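# Lift the carton with both hands and hold it

## Task

Grip the carton between the two hands, raise the whole carton at least three finger-widths above the table, and keep it motionless in the air, touching nothing else. At the end no motor of either hand may still report moving in hand_stopped_by.

## Robot and tools

Robot: a humanoid upper body on a stand past the table's -x edge, facing about +x. Two arms: left_arm (its own left, on the +y side) carries a left hand; right_arm (toward -y) carries a right hand. Each hand has five fingers driven by six motors. Nothing may be pushed or knocked off the table.

World frame: shared by both arms. z = 0 is the table top, +z up, +x across the table away from the robot. The table's near (-x) edge sits at x = 0.18 m. Shoulders are roughly 0.3-0.4 m above the table, 0.10 m to each side of centre; a hand point reaches at most 0.62 m from its shoulder. Reported positions may drift from the truth, more so at long reach.

Hand point: a spot fixed to the palm, 0.05 m in front of it, where index pad and thumb tip meet in a pinch. Its own axes: +z along the straightened fingers (fingertips 0.06-0.07 m beyond), +y out of the palm, +x across the palm. On the right hand +x points from thumb toward little finger; on the left hand +x points toward the thumb. A wrist bracket on the little-finger side pokes 0.03 m past the point along +y and 0.11 m across the palm and can collide.

Row layout (used by execute_actions and move): one flat list of 28 numbers covering both arms, each in [-1, 1]. Order: left dx, dy, dz, rx, ry, rz, then left hand little, ring, middle, index, thumb_bend, thumb_turn, force_limit, speed; then the same fourteen for the right side. The first six per arm are an offset, not a pose: a displacement of the hand point relative to its measured pose at the start of the action (for a call's first action, the last pose a result reported), expressed in that hand point's own axes. 1.0 equals 0.6 m for dx-dz and 180 degrees for the rotation vector rx, ry, rz. Every row in an action refers to that same start, not to the row before. Hand values are absolute targets: +1 straight/open, -1 fully curled; thumb_turn +1 beside the palm, -1 across in front of it. A pinch is near index -0.22, thumb_bend -0.75, thumb_turn -0.57. force_limit maps -1..+1 to about 0..10 N at the fingertip (0..15 N for the two thumb motors) and only stops closing motion. speed maps -1..+1 from nearly still to full (full travel in 0.6 s). To keep a hand unchanged, resend its previous eight numbers; before any were sent, use its hand_measured six values plus hand_force_limit and hand_speed.

Control: each step the commanded pose is limited to within 70 mm and 16 degrees of the measured pose, so far targets need several actions; after an action the arm only continues to its last clipped pose. Position wins over orientation when both cannot be met.

Tools:
- execute_actions(actions): a list of actions; each action is up to 15 rows, one per 1/30 s step, and a short table repeats its final row to fill 15 steps. Empty list just returns state and images.
- move(target, speed, blocking): target is one 28-number row as above, offsets from the latest reported pose; each arm travels in a straight line, ending together, taking 0.5-10 s. speed is m/s, 0.002 to 0.5 (default 0.25); rotation is capped at twice that in rad/s. Hand numbers are sent at the start. It does not avoid obstacles or the other arm, and real speed can exceed the setting. blocking=false returns after 0.5 s; then only wait or stop are accepted until a result shows the move finished.
- wait(seconds): 0 to 10, arms hold their last command.
- stop(): brakes a running move; needs room.
- zoom_image(camera, region): region [x0, y0, x1, y1] in pixels of cam_head, cam_high, cam_left_wrist or cam_right_wrist (each 896x504), max 504x504.
- show_instructions(): shows the scene's reference images.
- finished_scene(scene): ends the scene given by number, irreversibly, after the last command is held.

Results: each arm's hand point position (m) and quaternion wxyz in the world frame; Hand target lines (where each arm is being driven); joint positions and torques; per hand hand_measured, hand_stopped_by (moving, target, force, stalled, fault), hand_load_n (positive = pushed open), hand_force_limit, hand_speed. A move adds a move: line with its ending (done, off_target, moving, held, fault) and limits (paced = pose clipped; held = steps blocked, after which the arm may surge). pose unreachable means the clearance check altered that arm's command. Camera calibration lines appear when values change.

Gripping: turn the thumb across the palm before reaching the object; a full-hand wrap fits objects 0.035-0.08 m wide, lying across the palm on the wrist side of the point. A motor moves only when its target changes by 0.01 or more, then locks on arrival or when load hits force_limit; if blocked it reads moving until its time runs out, then stalled. Close slowly (speed -0.9 or lower) for a gentle grip. Near-zero loads mean the grip is lost. To tighten, raise force_limit and send a more closed target; to relax, send a more open one. For this job, settle every finger so none reads moving before finishing.

Avoid: hard contact or pressing between the two arms or hands (can end the run); joint contact torque at its limit (21.7 N m, wrist pitch and yaw 4.35 N m, including held weight) stops that arm for 10 s; long heavy holds overheat motors (warning from 90 °C, arm drops at 120 °C); fast impacts, slips and drops. Move smoothly and briefly.

Each tool is called after "Request:" as a command line: name --argument value for each argument, lists and objects as JSON in quotes; but a table of rows of numbers goes row by row, as --pt "numbers of a row", without its own name.

Reference images:

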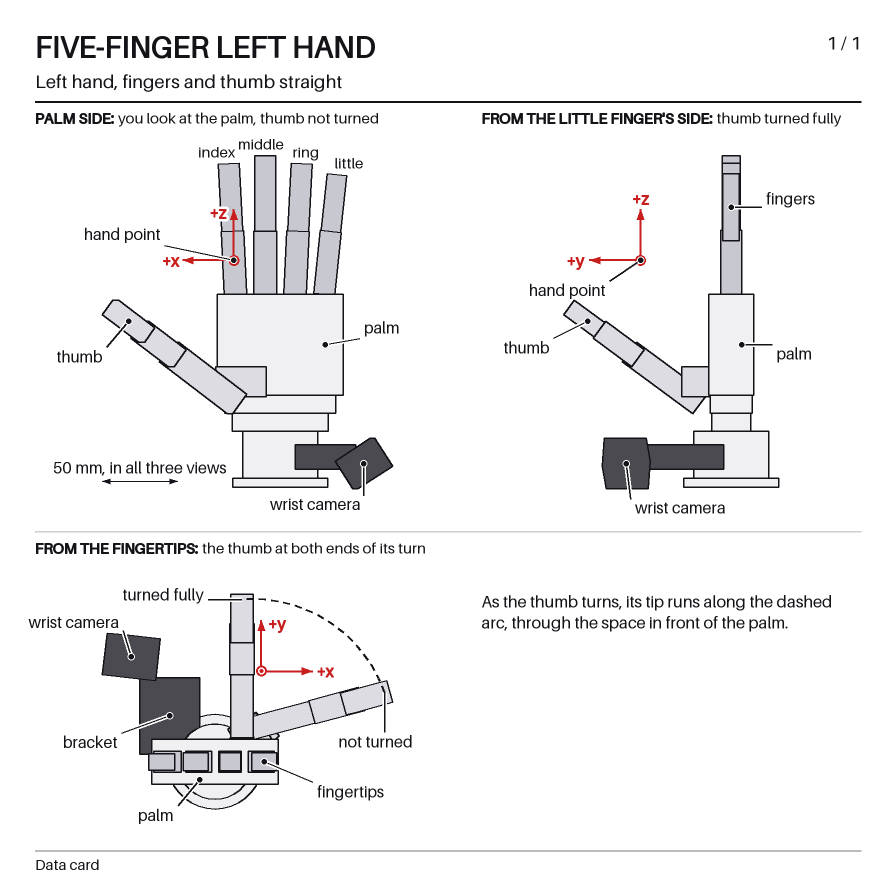

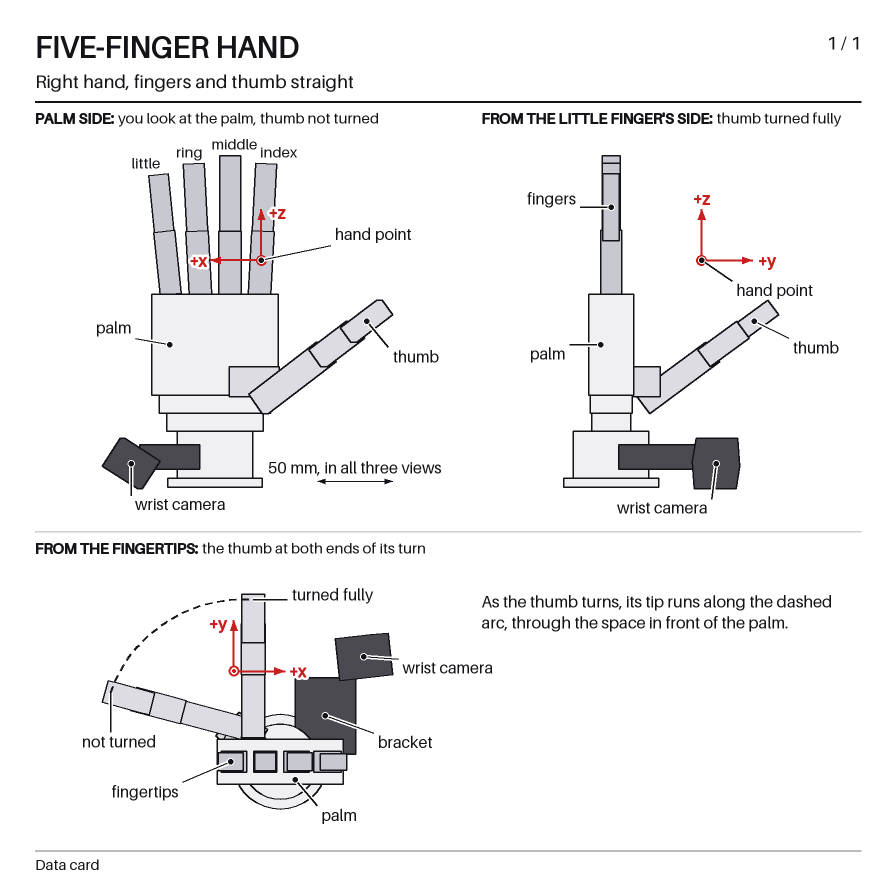

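## Session

Request:
execute_actions --actions '[]'

Scene clock: 0.00 s.
left_arm: end_effector_position=(+0.1321, +0.1124, +0.4444) hand_measured=(+1.000, +1.000, +1.000, +1.000, +1.000, +1.000) hand_load_n=(+0.0, +0.0, +0.0, +0.0, +0.0, +0.0) hand_stopped_by=(target, target, target, target, target, target) hand_force_limit=0.00 hand_speed=-0.80 end_effector_quat_wxyz=(+0.048, -0.027, -0.195, +0.979) | right_arm: end_effector_position=(+0.1415, -0.1021, +0.4470) hand_measured=(+1.000, +1.000, +1.000, +1.000, +1.000, +1.000) hand_load_n=(+0.0, +0.0, +0.0, +0.0, +0.0, +0.0) hand_stopped_by=(target, target, target, target, target, target) hand_force_limit=0.00 hand_speed=-0.80 end_effector_quat_wxyz=(+0.984, -0.155, -0.008, +0.088)
Joint positions: left_arm=[-0.17   0.509  0.32  -0.657 -0.599 -1.011 -0.384] | right_arm=[-0.15  -0.456 -0.207 -0.636  0.535 -1.05   0.292]
Joint velocities: left_arm=[-0.006  0.     0.005  0.     0.008  0.     0.   ] | right_arm=[ 0.002  0.002 -0.002  0.    -0.002  0.     0.   ]
Joint torques (N m, as the arm reports them, + toward a larger angle): no reading
Hand target (left_arm): +0.132, +0.112, +0.444; +0.048, -0.027, -0.195, +0.979
Hand target (right_arm): +0.142, -0.102, +0.447; +0.984, -0.155, -0.008, +0.088

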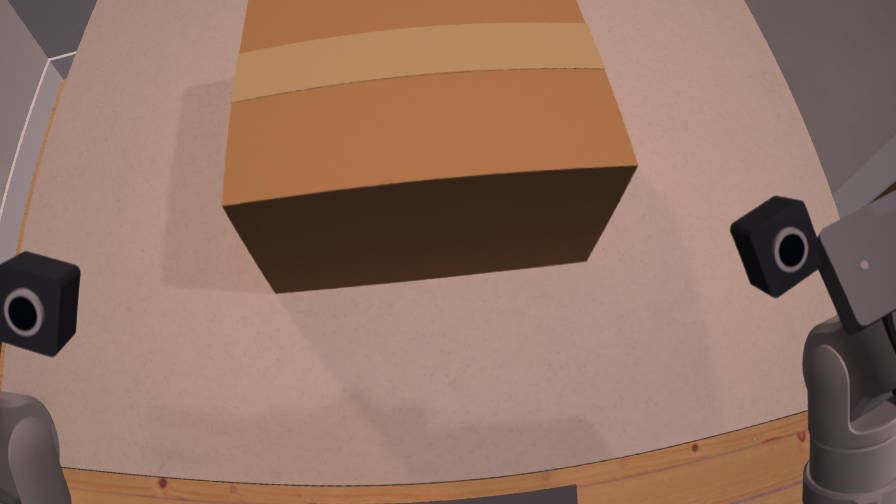

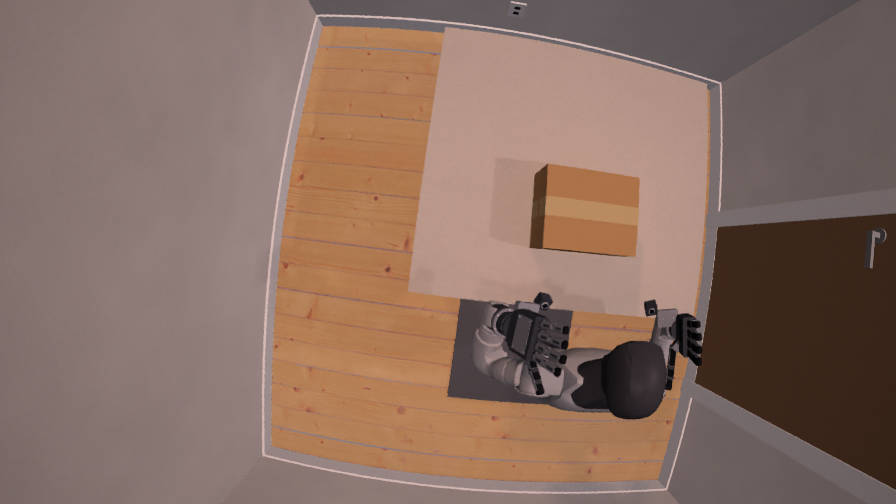

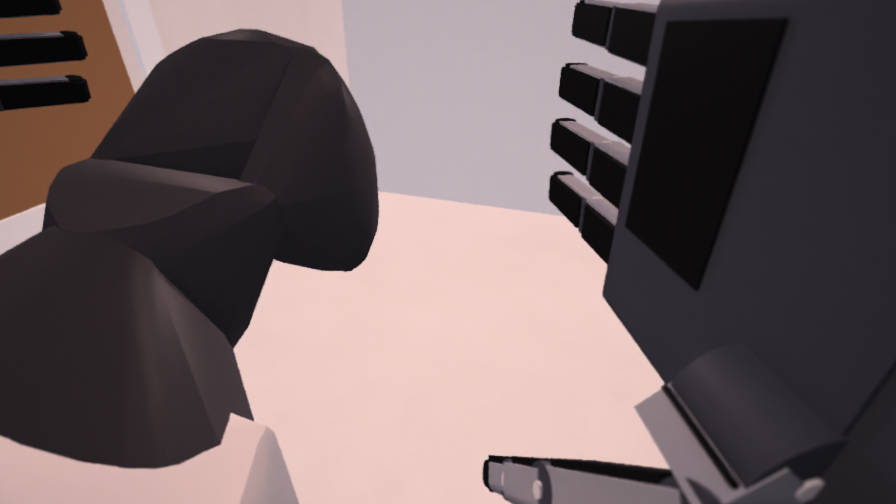

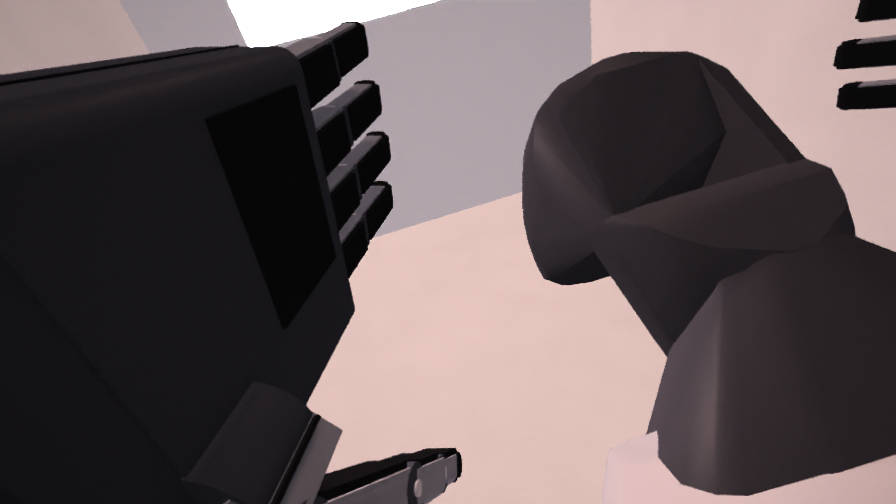

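Request:
move --target '[-0.453,0.028,-0.446,0.123,-0.51,-0.075,1,1,1,1,1,1,0,-0.8,0.439,-0.075,-0.451,0.122,0.499,0.034,1,1,1,1,1,1,0,-0.8]'

Scene clock: 14.77 s.
left_arm: end_effector_position=(+0.4220, +0.1649, +0.2019) hand_measured=(+1.000, +1.000, +1.000, +1.000, +1.000, +1.000) hand_load_n=(+0.0, +0.0, +0.0, +0.0, +0.0, +0.0) hand_stopped_by=(target, target, target, target, target, target) hand_force_limit=0.00 hand_speed=-0.80 end_effector_quat_wxyz=(+0.005, +0.707, -0.004, +0.708) | right_arm: end_effector_position=(+0.4210, -0.1920, +0.2041) hand_measured=(+1.000, +1.000, +1.000, +1.000, +1.000, +1.000) hand_load_n=(+0.0, +0.0, +0.0, +0.0, +0.0, +0.0) hand_stopped_by=(target, target, target, target, target, target) hand_force_limit=0.00 hand_speed=-0.80 end_effector_quat_wxyz=(+0.712, -0.001, +0.702, -0.028)
Joint positions: left_arm=[-0.085  0.386  0.132 -0.296 -0.385  0.118 -0.012] | right_arm=[-0.019 -0.542 -0.119 -0.194  0.527 -0.052 -0.057]
Joint velocities: left_arm=[-0.008  0.011  0.002  0.    -0.014  0.003  0.   ] | right_arm=[ 0.008  0.     0.    -0.002 -0.006  0.003  0.   ]
Joint torques (N m, as the arm reports them, + toward a larger angle): left_arm=[-0.74  1.38  1.41 -2.84 -0.32 -1.16  0.02] | right_arm=[-1.73 -4.07 -3.46 -2.42  0.64 -1.33 -0.09]
Hand target (left_arm): +0.422, +0.165, +0.203; +0.006, +0.706, -0.003, +0.708
Hand target (right_arm): +0.421, -0.193, +0.204; +0.711, +0.001, +0.703, -0.027
Off the commanded pose (left_arm): 0.005 m, 1 deg.
Off the commanded pose (right_arm): 0.012 m, 3 deg.
move: off_target (left_arm, right_arm)
camera_calibration (this result's frames):
cam_left_wrist: T_world_to_cam=[[-0.0646508, 0.997438, 0.0306314, -0.145451], [-0.51525, -0.0596529, 0.854962, 0.0488818], [0.854598, 0.0394911, 0.517786, -0.34049], [0, 0, 0, 1]] pos_world=[0.306765, 0.161441, 0.138965]
cam_right_wrist: T_world_to_cam=[[0.168285, 0.985619, 0.0153452, 0.127469], [-0.582968, 0.0869587, 0.807828, 0.099552], [0.794877, -0.144891, 0.589218, -0.340853], [0, 0, 0, 1]] pos_world=[0.30752, -0.18368, 0.11846]

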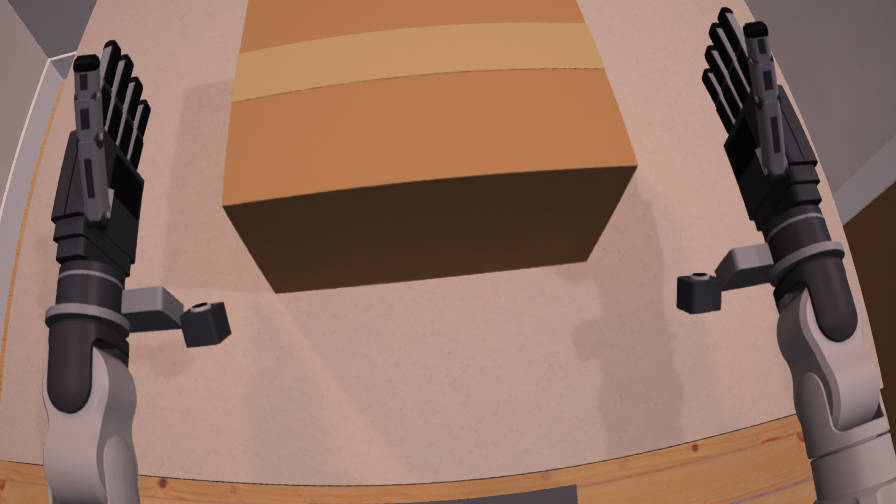

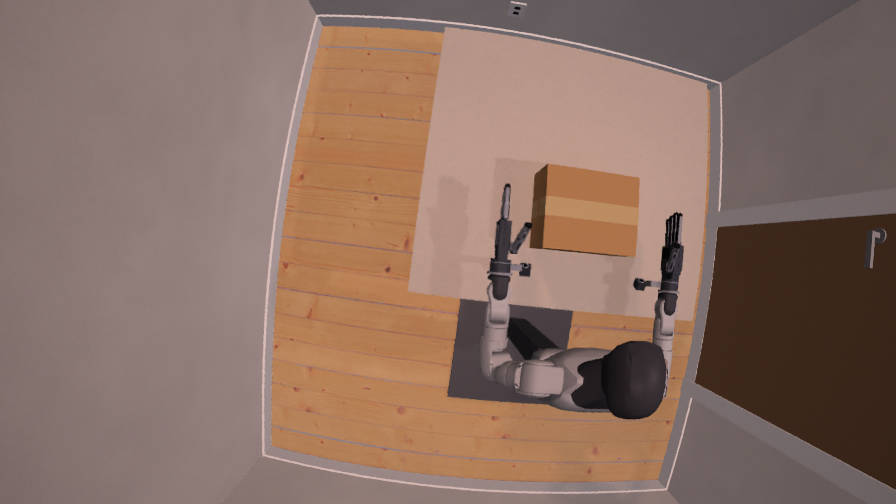

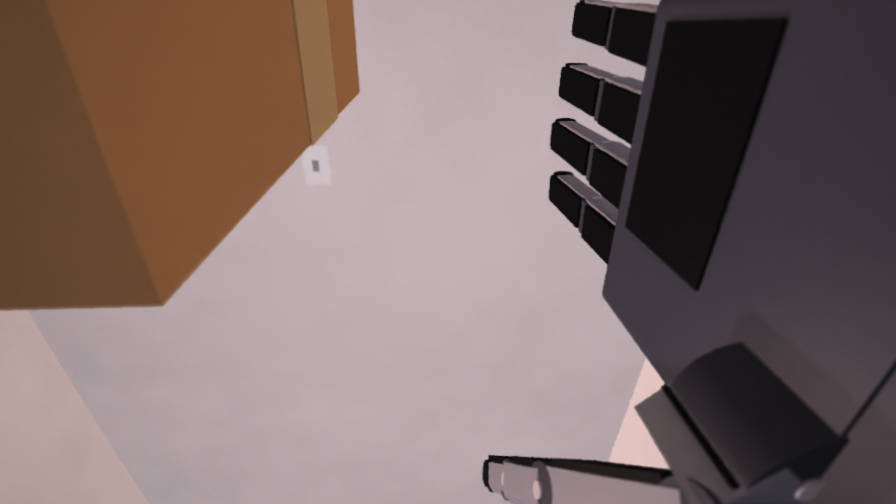

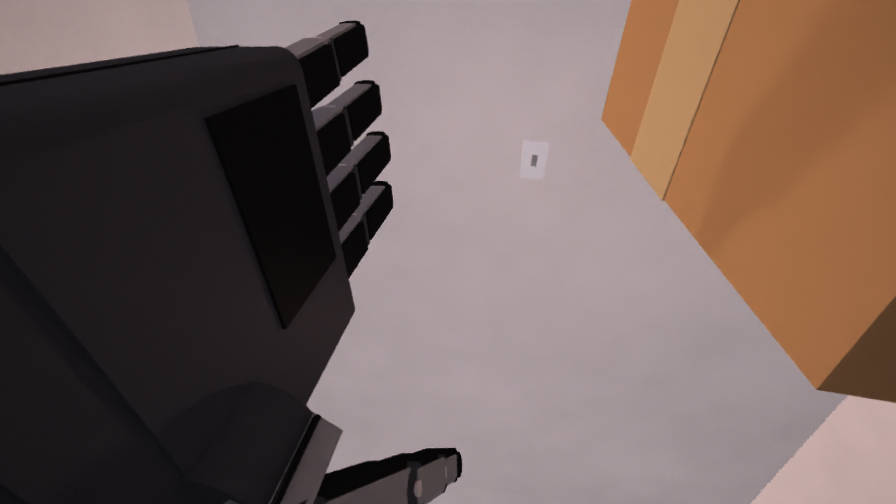

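Request:
move --target '[-0.103,0.1,0.022,0,0,0,1,1,1,1,1,1,0,-0.8,0.107,0.128,0.018,-0.013,0,0,1,1,1,1,1,1,0,-0.8]' --speed 0.12

Scene clock: 18.10 s.
left_arm: end_effector_position=(+0.4370, +0.1045, +0.1459) hand_measured=(+1.000, +1.000, +1.000, +1.000, +1.000, +1.000) hand_load_n=(+0.0, +0.0, +0.0, +0.0, +0.0, +0.0) hand_stopped_by=(target, target, target, target, target, target) hand_force_limit=0.00 hand_speed=-0.80 end_effector_quat_wxyz=(+0.007, +0.703, -0.004, +0.711) | right_arm: end_effector_position=(+0.4303, -0.1231, +0.1322) hand_measured=(+1.000, +1.000, +1.000, +1.000, +1.000, +1.000) hand_load_n=(+0.0, +0.0, +0.0, +0.0, +0.0, +0.0) hand_stopped_by=(target, target, target, target, target, target) hand_force_limit=0.00 hand_speed=-0.80 end_effector_quat_wxyz=(+0.707, -0.005, +0.707, -0.013)
Joint positions: left_arm=[-0.205  0.16  -0.049  0.106 -0.135 -0.211  0.064] | right_arm=[-0.167 -0.271  0.094  0.214  0.252 -0.356 -0.11 ]
Joint velocities: left_arm=[ 0.002  0.006  0.014  0.    -0.005 -0.008  0.003] | right_arm=[ 0.     0.     0.005  0.003  0.    -0.007 -0.002]
Joint torques (N m, as the arm reports them, + toward a larger angle): left_arm=[-1.15  0.59  0.66 -2.39  0.38 -1.37 -0.02] | right_arm=[-2.08 -2.37 -2.12 -2.39  0.38 -1.6  -0.13]
Hand target (left_arm): +0.438, +0.105, +0.146; +0.005, +0.702, -0.005, +0.712
Hand target (right_arm): +0.431, -0.123, +0.133; +0.708, -0.007, +0.706, -0.015
Off the commanded pose (left_arm): 0.006 m, 1 deg.
Off the commanded pose (right_arm): 0.008 m, 1 deg.
move: off_target (left_arm, right_arm)
camera_calibration (this result's frames):
cam_left_wrist: T_world_to_cam=[[-0.0621759, 0.997729, 0.0258937, -0.0828891], [-0.524008, -0.0547134, 0.849954, 0.104871], [0.849441, 0.0392781, 0.52622, -0.320929], [0, 0, 0, 1]] pos_world=[0.32241, 0.101044, 0.0818902]
cam_right_wrist: T_world_to_cam=[[0.14182, 0.989493, 0.0281154, 0.0691952], [-0.574903, 0.0592108, 0.816076, 0.149055], [0.805837, -0.1319, 0.57726, -0.297448], [0, 0, 0, 1]] pos_world=[0.315573, -0.116527, 0.0481187]

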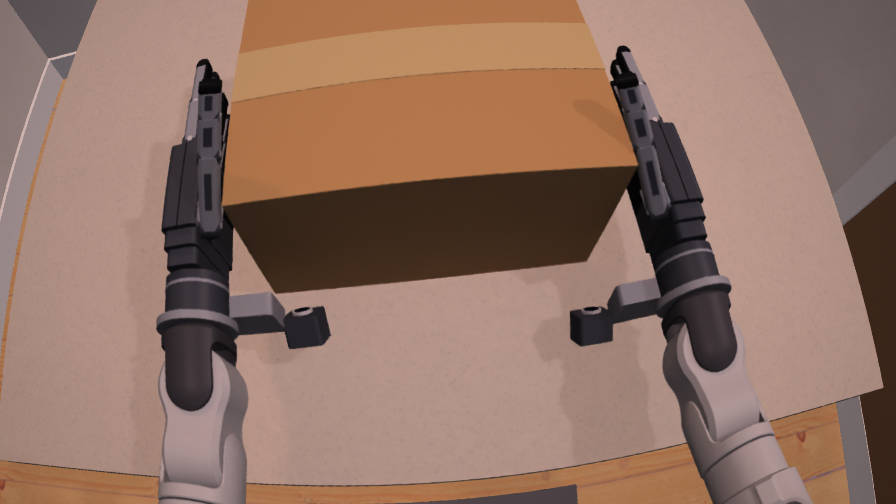

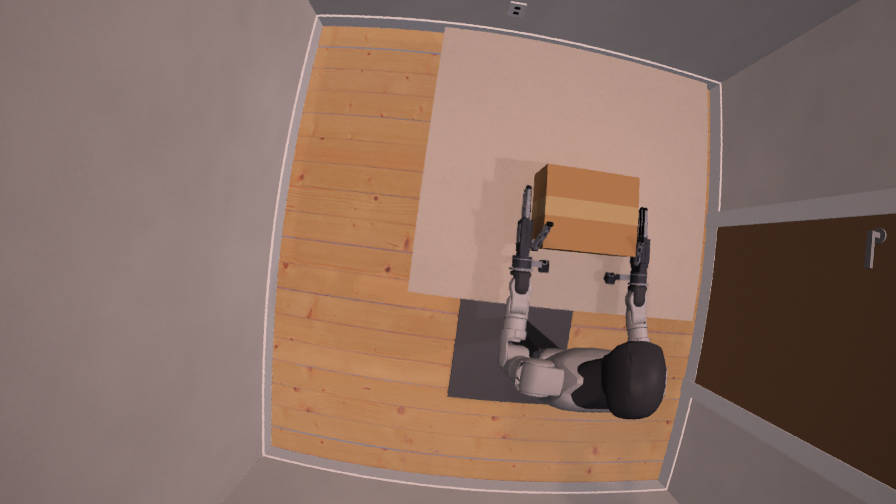

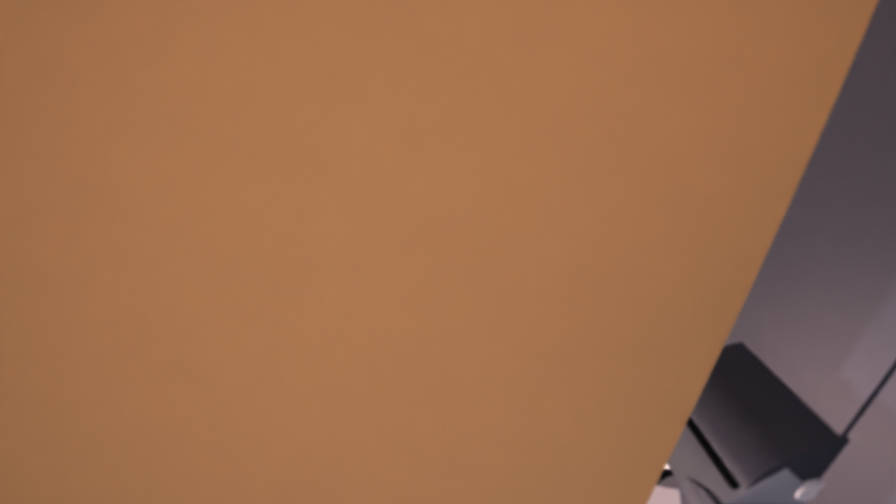

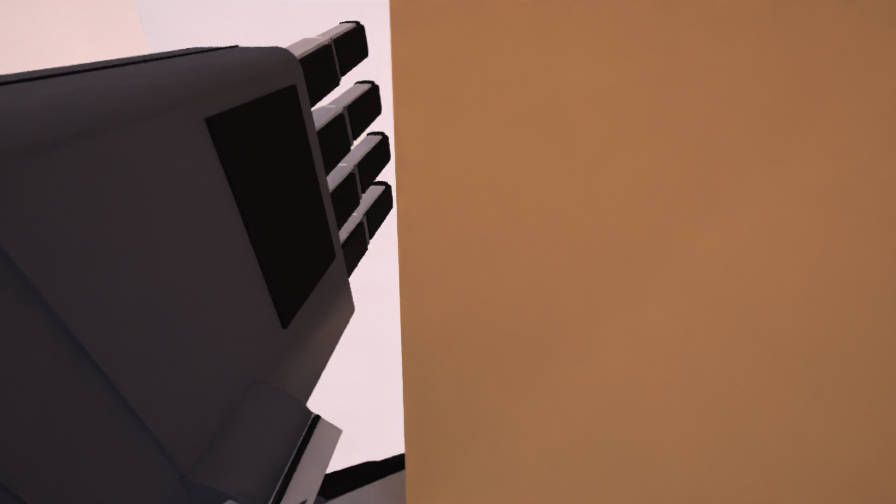

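Request:
move --target '[0,0.058,0,0,0,0,1,1,1,1,1,1,0,-0.8,-0.02,0.08,0.012,0,0,0,1,1,1,1,1,1,0,-0.8]' --speed 0.03

Scene clock: 27.73 s.
left_arm: end_effector_position=(+0.4405, +0.1101, +0.1459) hand_measured=(+1.000, +1.000, +1.000, +1.000, +1.000, +1.000) hand_load_n=(+0.0, +0.0, +0.0, +0.0, -0.5, +0.5) hand_stopped_by=(target, target, target, target, target, target) hand_force_limit=0.00 hand_speed=-0.80 end_effector_quat_wxyz=(-0.033, +0.702, +0.034, +0.710) | right_arm: end_effector_position=(+0.4376, -0.1265, +0.1297) hand_measured=(+1.000, +1.000, +1.000, +1.000, +1.000, +1.000) hand_load_n=(+0.0, +0.0, +0.0, +0.0, -1.0, +1.0) hand_stopped_by=(target, target, target, target, target, target) hand_force_limit=0.00 hand_speed=-0.80 end_effector_quat_wxyz=(+0.690, +0.047, +0.720, -0.061)
Joint positions: left_arm=[-0.202  0.159 -0.127  0.09  -0.122 -0.207  0.254] | right_arm=[-0.175 -0.294  0.228  0.126  0.269 -0.258 -0.401]
Joint velocities: left_arm=[-0.014  0.041 -0.034  0.    -0.041 -0.004  0.052] | right_arm=[-0.043 -0.097  0.104  0.002  0.084 -0.002 -0.09 ]
Joint torques (N m, as the arm reports them, + toward a larger angle): left_arm=[-1.71 -1.89 -5.47 -2.97  1.94 -1.03 -2.  ] | right_arm=[-4.25  1.16  4.38 -3.96 -0.88 -1.48  1.51]
Hand target (left_arm): +0.435, +0.072, +0.149; +0.007, +0.701, -0.003, +0.714
Hand target (right_arm): +0.433, -0.076, +0.142; +0.705, -0.002, +0.709, -0.008
Off the commanded pose (left_arm): 0.041 m, 6 deg.
Off the commanded pose (right_arm): 0.053 m, 9 deg.
move: off_target (left_arm, right_arm)
camera_calibration (this result's frames):
cam_left_wrist: T_world_to_cam=[[-0.171079, 0.984846, 0.0284509, -0.0392691], [-0.51395, -0.113841, 0.850233, 0.10906], [0.840587, 0.130835, 0.525638, -0.330123], [0, 0, 0, 1]] pos_world=[0.32683, 0.0942812, 0.0819156]
cam_right_wrist: T_world_to_cam=[[0.283372, 0.958682, 0.0250834, 0.00618213], [-0.526797, 0.133751, 0.839402, 0.140848], [0.801365, -0.251077, 0.542932, -0.311005], [0, 0, 0, 1]] pos_world=[0.321674, -0.102851, 0.0504711]

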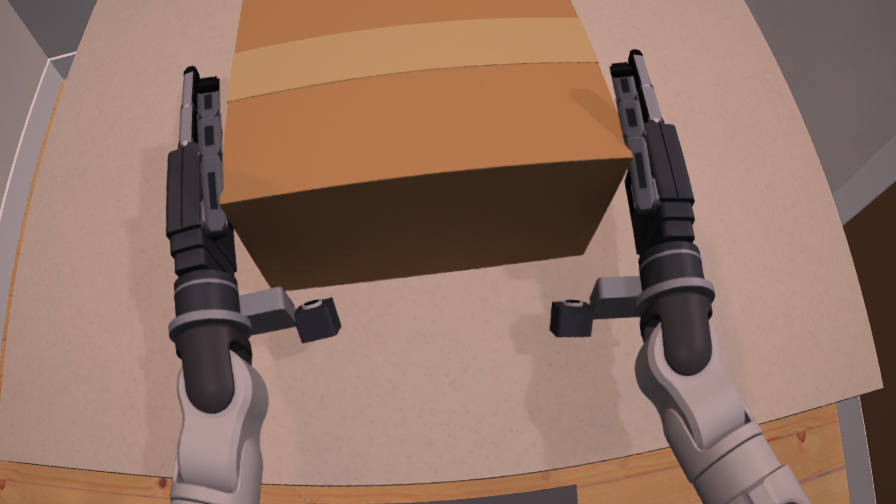

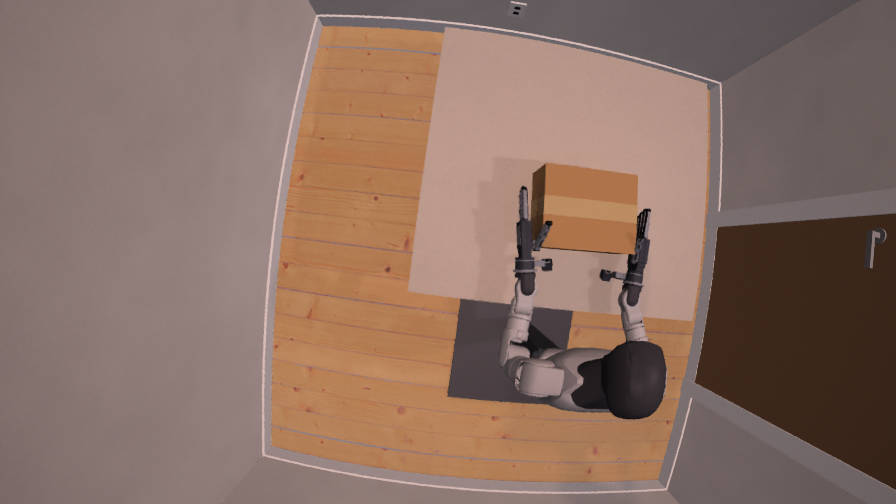

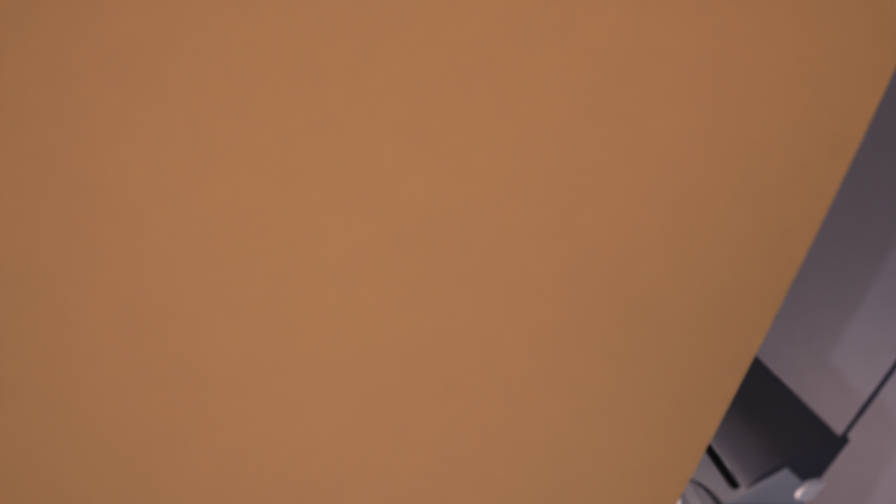

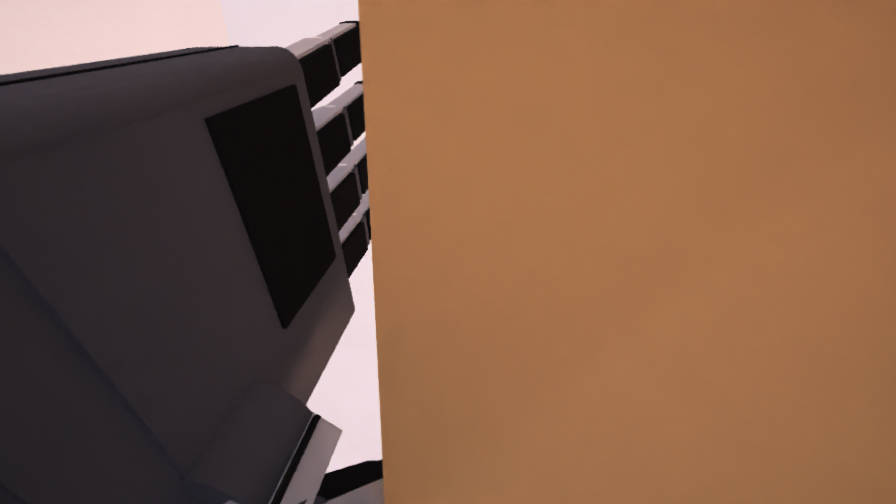

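Request:
move --target '[0,0.03,0.005,-0.045,0,0,0.2,0.2,0.2,0.2,1,1,-0.2,-0.8,-0.015,0.04,0.01,-0.06,0,0,0.2,0.2,0.2,0.2,1,1,-0.2,-0.8]' --speed 0.04

Scene clock: 33.17 s.
left_arm: end_effector_position=(+0.4462, +0.1137, +0.1438) hand_measured=(+0.380, +0.468, +0.514, +0.424, +1.000, +1.000) hand_load_n=(+2.5, +0.0, +0.0, +0.5, +0.0, +0.0) hand_stopped_by=(force, force, force, force, target, target) hand_force_limit=-0.20 hand_speed=-0.80 end_effector_quat_wxyz=(-0.009, +0.704, +0.001, +0.710) | right_arm: end_effector_position=(+0.4504, -0.1237, +0.1327) hand_measured=(+0.200, +0.236, +0.370, +0.314, +1.000, +1.000) hand_load_n=(+0.0, +2.5, +0.0, +0.5, +0.0, +0.0) hand_stopped_by=(target, force, force, force, target, target) hand_force_limit=-0.20 hand_speed=-0.80 end_effector_quat_wxyz=(+0.686, +0.000, +0.727, -0.021)
Joint positions: left_arm=[-0.248  0.251 -0.126  0.161 -0.21  -0.237  0.161] | right_arm=[-0.248 -0.406  0.236  0.179  0.39  -0.242 -0.261]
Joint velocities: left_arm=[ 0.     0.021 -0.003  0.    -0.012 -0.003  0.   ] | right_arm=[-0.009 -0.021  0.008  0.     0.008 -0.005  0.   ]
Joint torques (N m, as the arm reports them, + toward a larger angle): left_arm=[-2.16 -0.37 -2.12 -2.57  0.46 -0.96 -1.49] | right_arm=[-3.1  -1.1   0.31 -3.3   0.13 -1.72  0.86]
Hand target (left_arm): +0.444, +0.093, +0.145; +0.017, +0.704, -0.017, +0.710
Hand target (right_arm): +0.448, -0.101, +0.138; +0.692, -0.018, +0.722, +0.010
Off the commanded pose (left_arm): 0.021 m, 4 deg.
Off the commanded pose (right_arm): 0.021 m, 4 deg.
move: off_target (left_arm, right_arm)
camera_calibration (this result's frames):
cam_left_wrist: T_world_to_cam=[[-0.0912813, 0.994955, 0.0416262, -0.0803903], [-0.519364, -0.0832308, 0.85049, 0.113123], [0.849664, 0.0560147, 0.524341, -0.329625], [0, 0, 0, 1]] pos_world=[0.331484, 0.107864, 0.0799728]
cam_right_wrist: T_world_to_cam=[[0.163013, 0.9865, 0.0156117, 0.0586938], [-0.524351, 0.0732206, 0.848348, 0.134848], [0.835753, -0.146478, 0.529209, -0.322884], [0, 0, 0, 1]] pos_world=[0.330991, -0.115071, 0.0555586]

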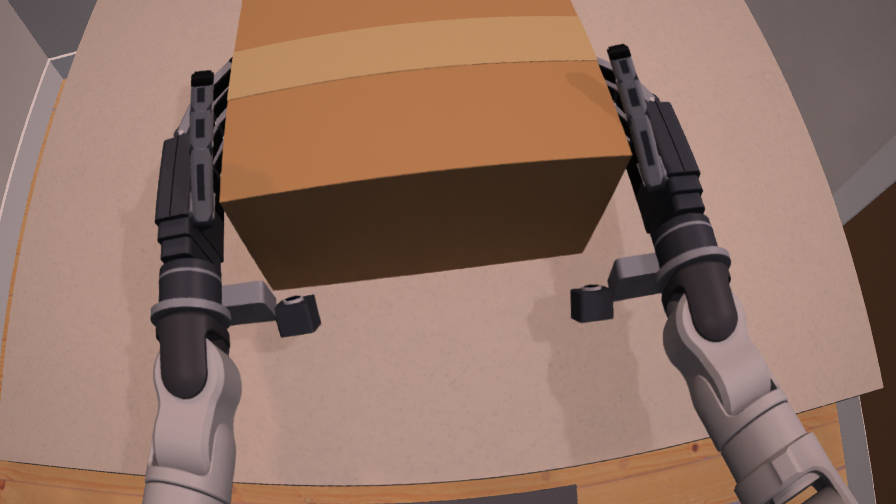

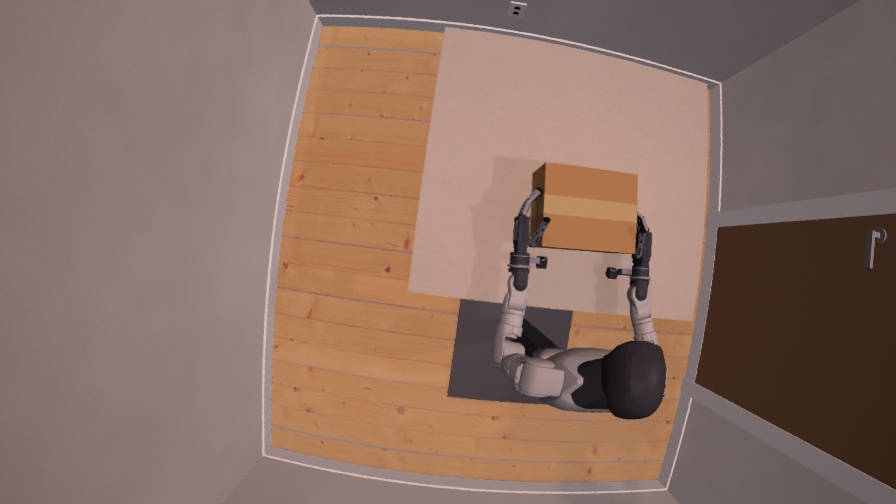

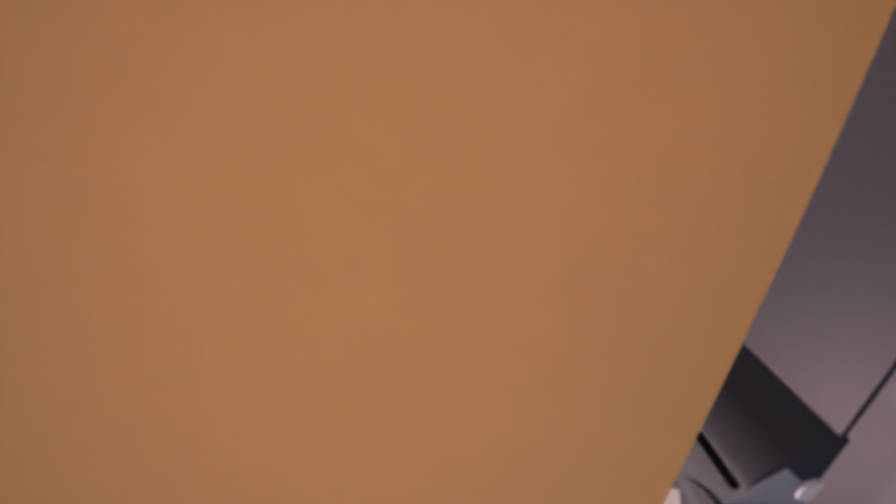

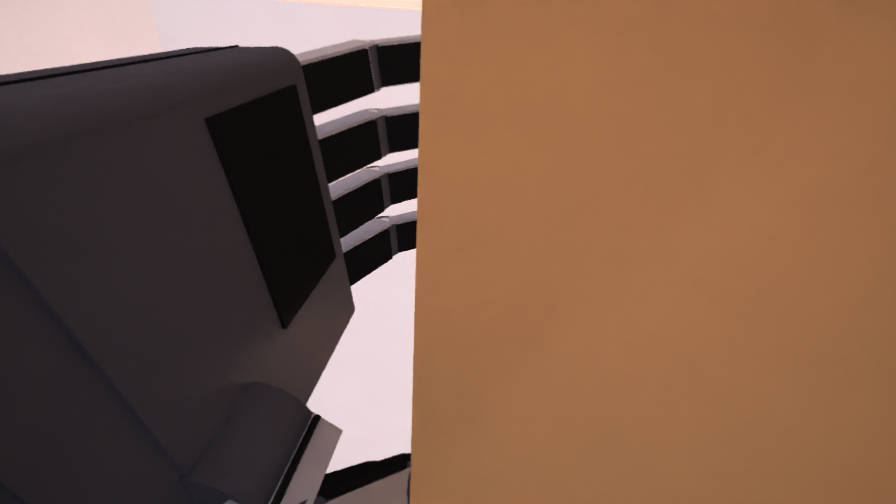

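Request:
move --target '[0,0.075,0,0,0,0,0.2,0.2,0.2,0.2,1,1,-0.2,-0.8,0,0.075,0,0,0,0,0.2,0.2,0.2,0.2,1,1,-0.2,-0.8]' --speed 0.04

Scene clock: 36.57 s.
left_arm: end_effector_position=(+0.4494, +0.1131, +0.1443) hand_measured=(+0.380, +0.468, +0.514, +0.424, +1.000, +1.000) hand_load_n=(+0.0, +0.0, +0.0, +0.0, +0.0, +0.5) hand_stopped_by=(force, force, force, force, target, target) hand_force_limit=-0.20 hand_speed=-0.80 end_effector_quat_wxyz=(-0.051, +0.701, +0.042, +0.710) | right_arm: end_effector_position=(+0.4540, -0.1248, +0.1298) hand_measured=(+0.200, +0.236, +0.370, +0.314, +1.000, +1.000) hand_load_n=(+0.0, +0.0, +0.0, +0.0, -0.5, +1.0) hand_stopped_by=(target, force, force, force, target, target) hand_force_limit=-0.20 hand_speed=-0.80 end_effector_quat_wxyz=(+0.681, +0.047, +0.728, -0.063)
Joint positions: left_arm=[-0.256  0.225 -0.214  0.144 -0.173 -0.228  0.376] | right_arm=[-0.269 -0.384  0.332  0.161  0.379 -0.23  -0.491]
Joint velocities: left_arm=[ 0.     0.054 -0.052  0.005 -0.051 -0.008  0.049] | right_arm=[-0.02  -0.074  0.074  0.006  0.081 -0.024 -0.064]
Joint torques (N m, as the arm reports them, + toward a larger angle): left_arm=[-2.23 -2.2  -5.83 -2.69  2.1  -0.64 -2.08] | right_arm=[-3.75  1.08  3.8  -3.3  -0.66 -0.89  1.28]
Hand target (left_arm): +0.445, +0.071, +0.147; -0.010, +0.701, +0.002, +0.713
Hand target (right_arm): +0.447, -0.081, +0.130; +0.684, +0.003, +0.729, -0.018
Off the commanded pose (left_arm): 0.045 m, 7 deg.
Off the commanded pose (right_arm): 0.046 m, 7 deg.
move: off_target (left_arm, right_arm)
camera_calibration (this result's frames):
cam_left_wrist: T_world_to_cam=[[-0.207902, 0.977209, 0.0428828, -0.0253768], [-0.50933, -0.145581, 0.848168, 0.117183], [0.83508, 0.154495, 0.527989, -0.337688], [0, 0, 0, 1]] pos_world=[0.336406, 0.0940291, 0.0799926]
cam_right_wrist: T_world_to_cam=[[0.286338, 0.957988, 0.0164258, -0.00035987], [-0.505764, 0.136565, 0.851794, 0.138369], [0.813765, -0.252208, 0.523619, -0.327078], [0, 0, 0, 1]] pos_world=[0.33625, -0.101044, 0.0534087]

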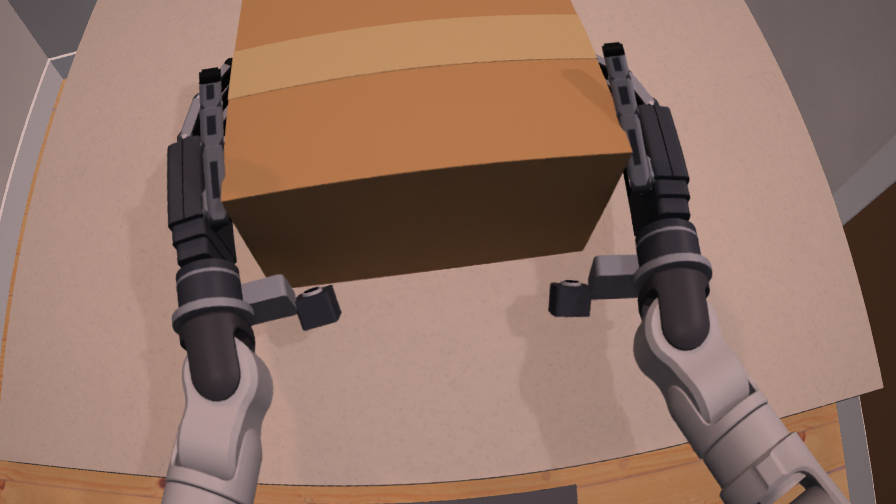

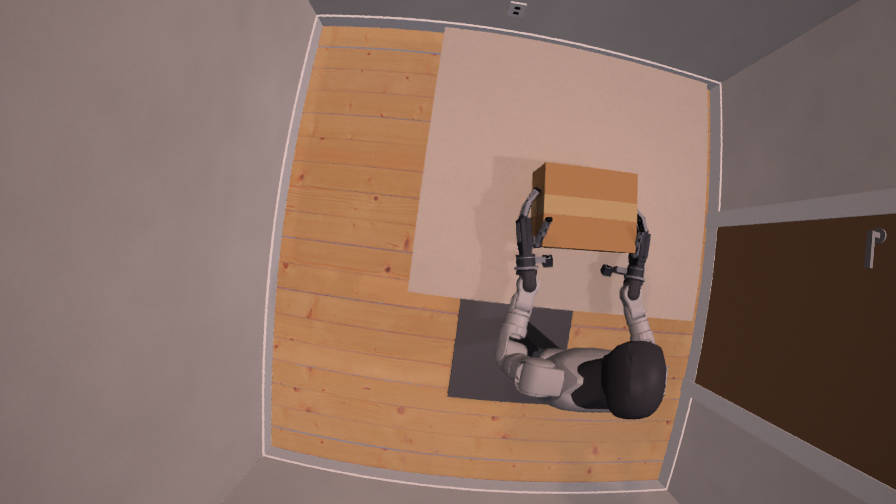

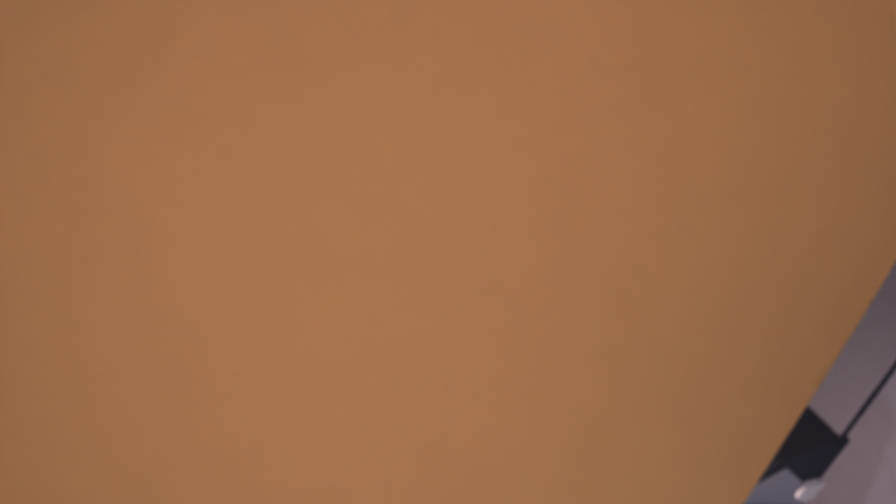

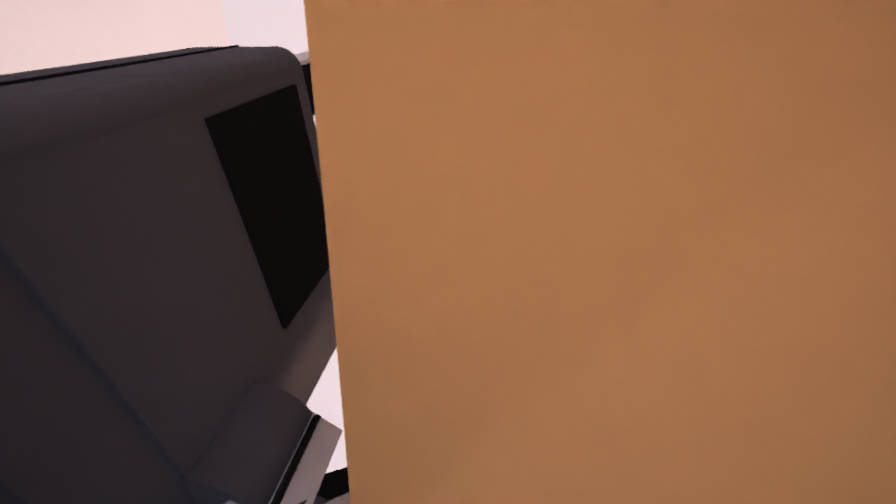

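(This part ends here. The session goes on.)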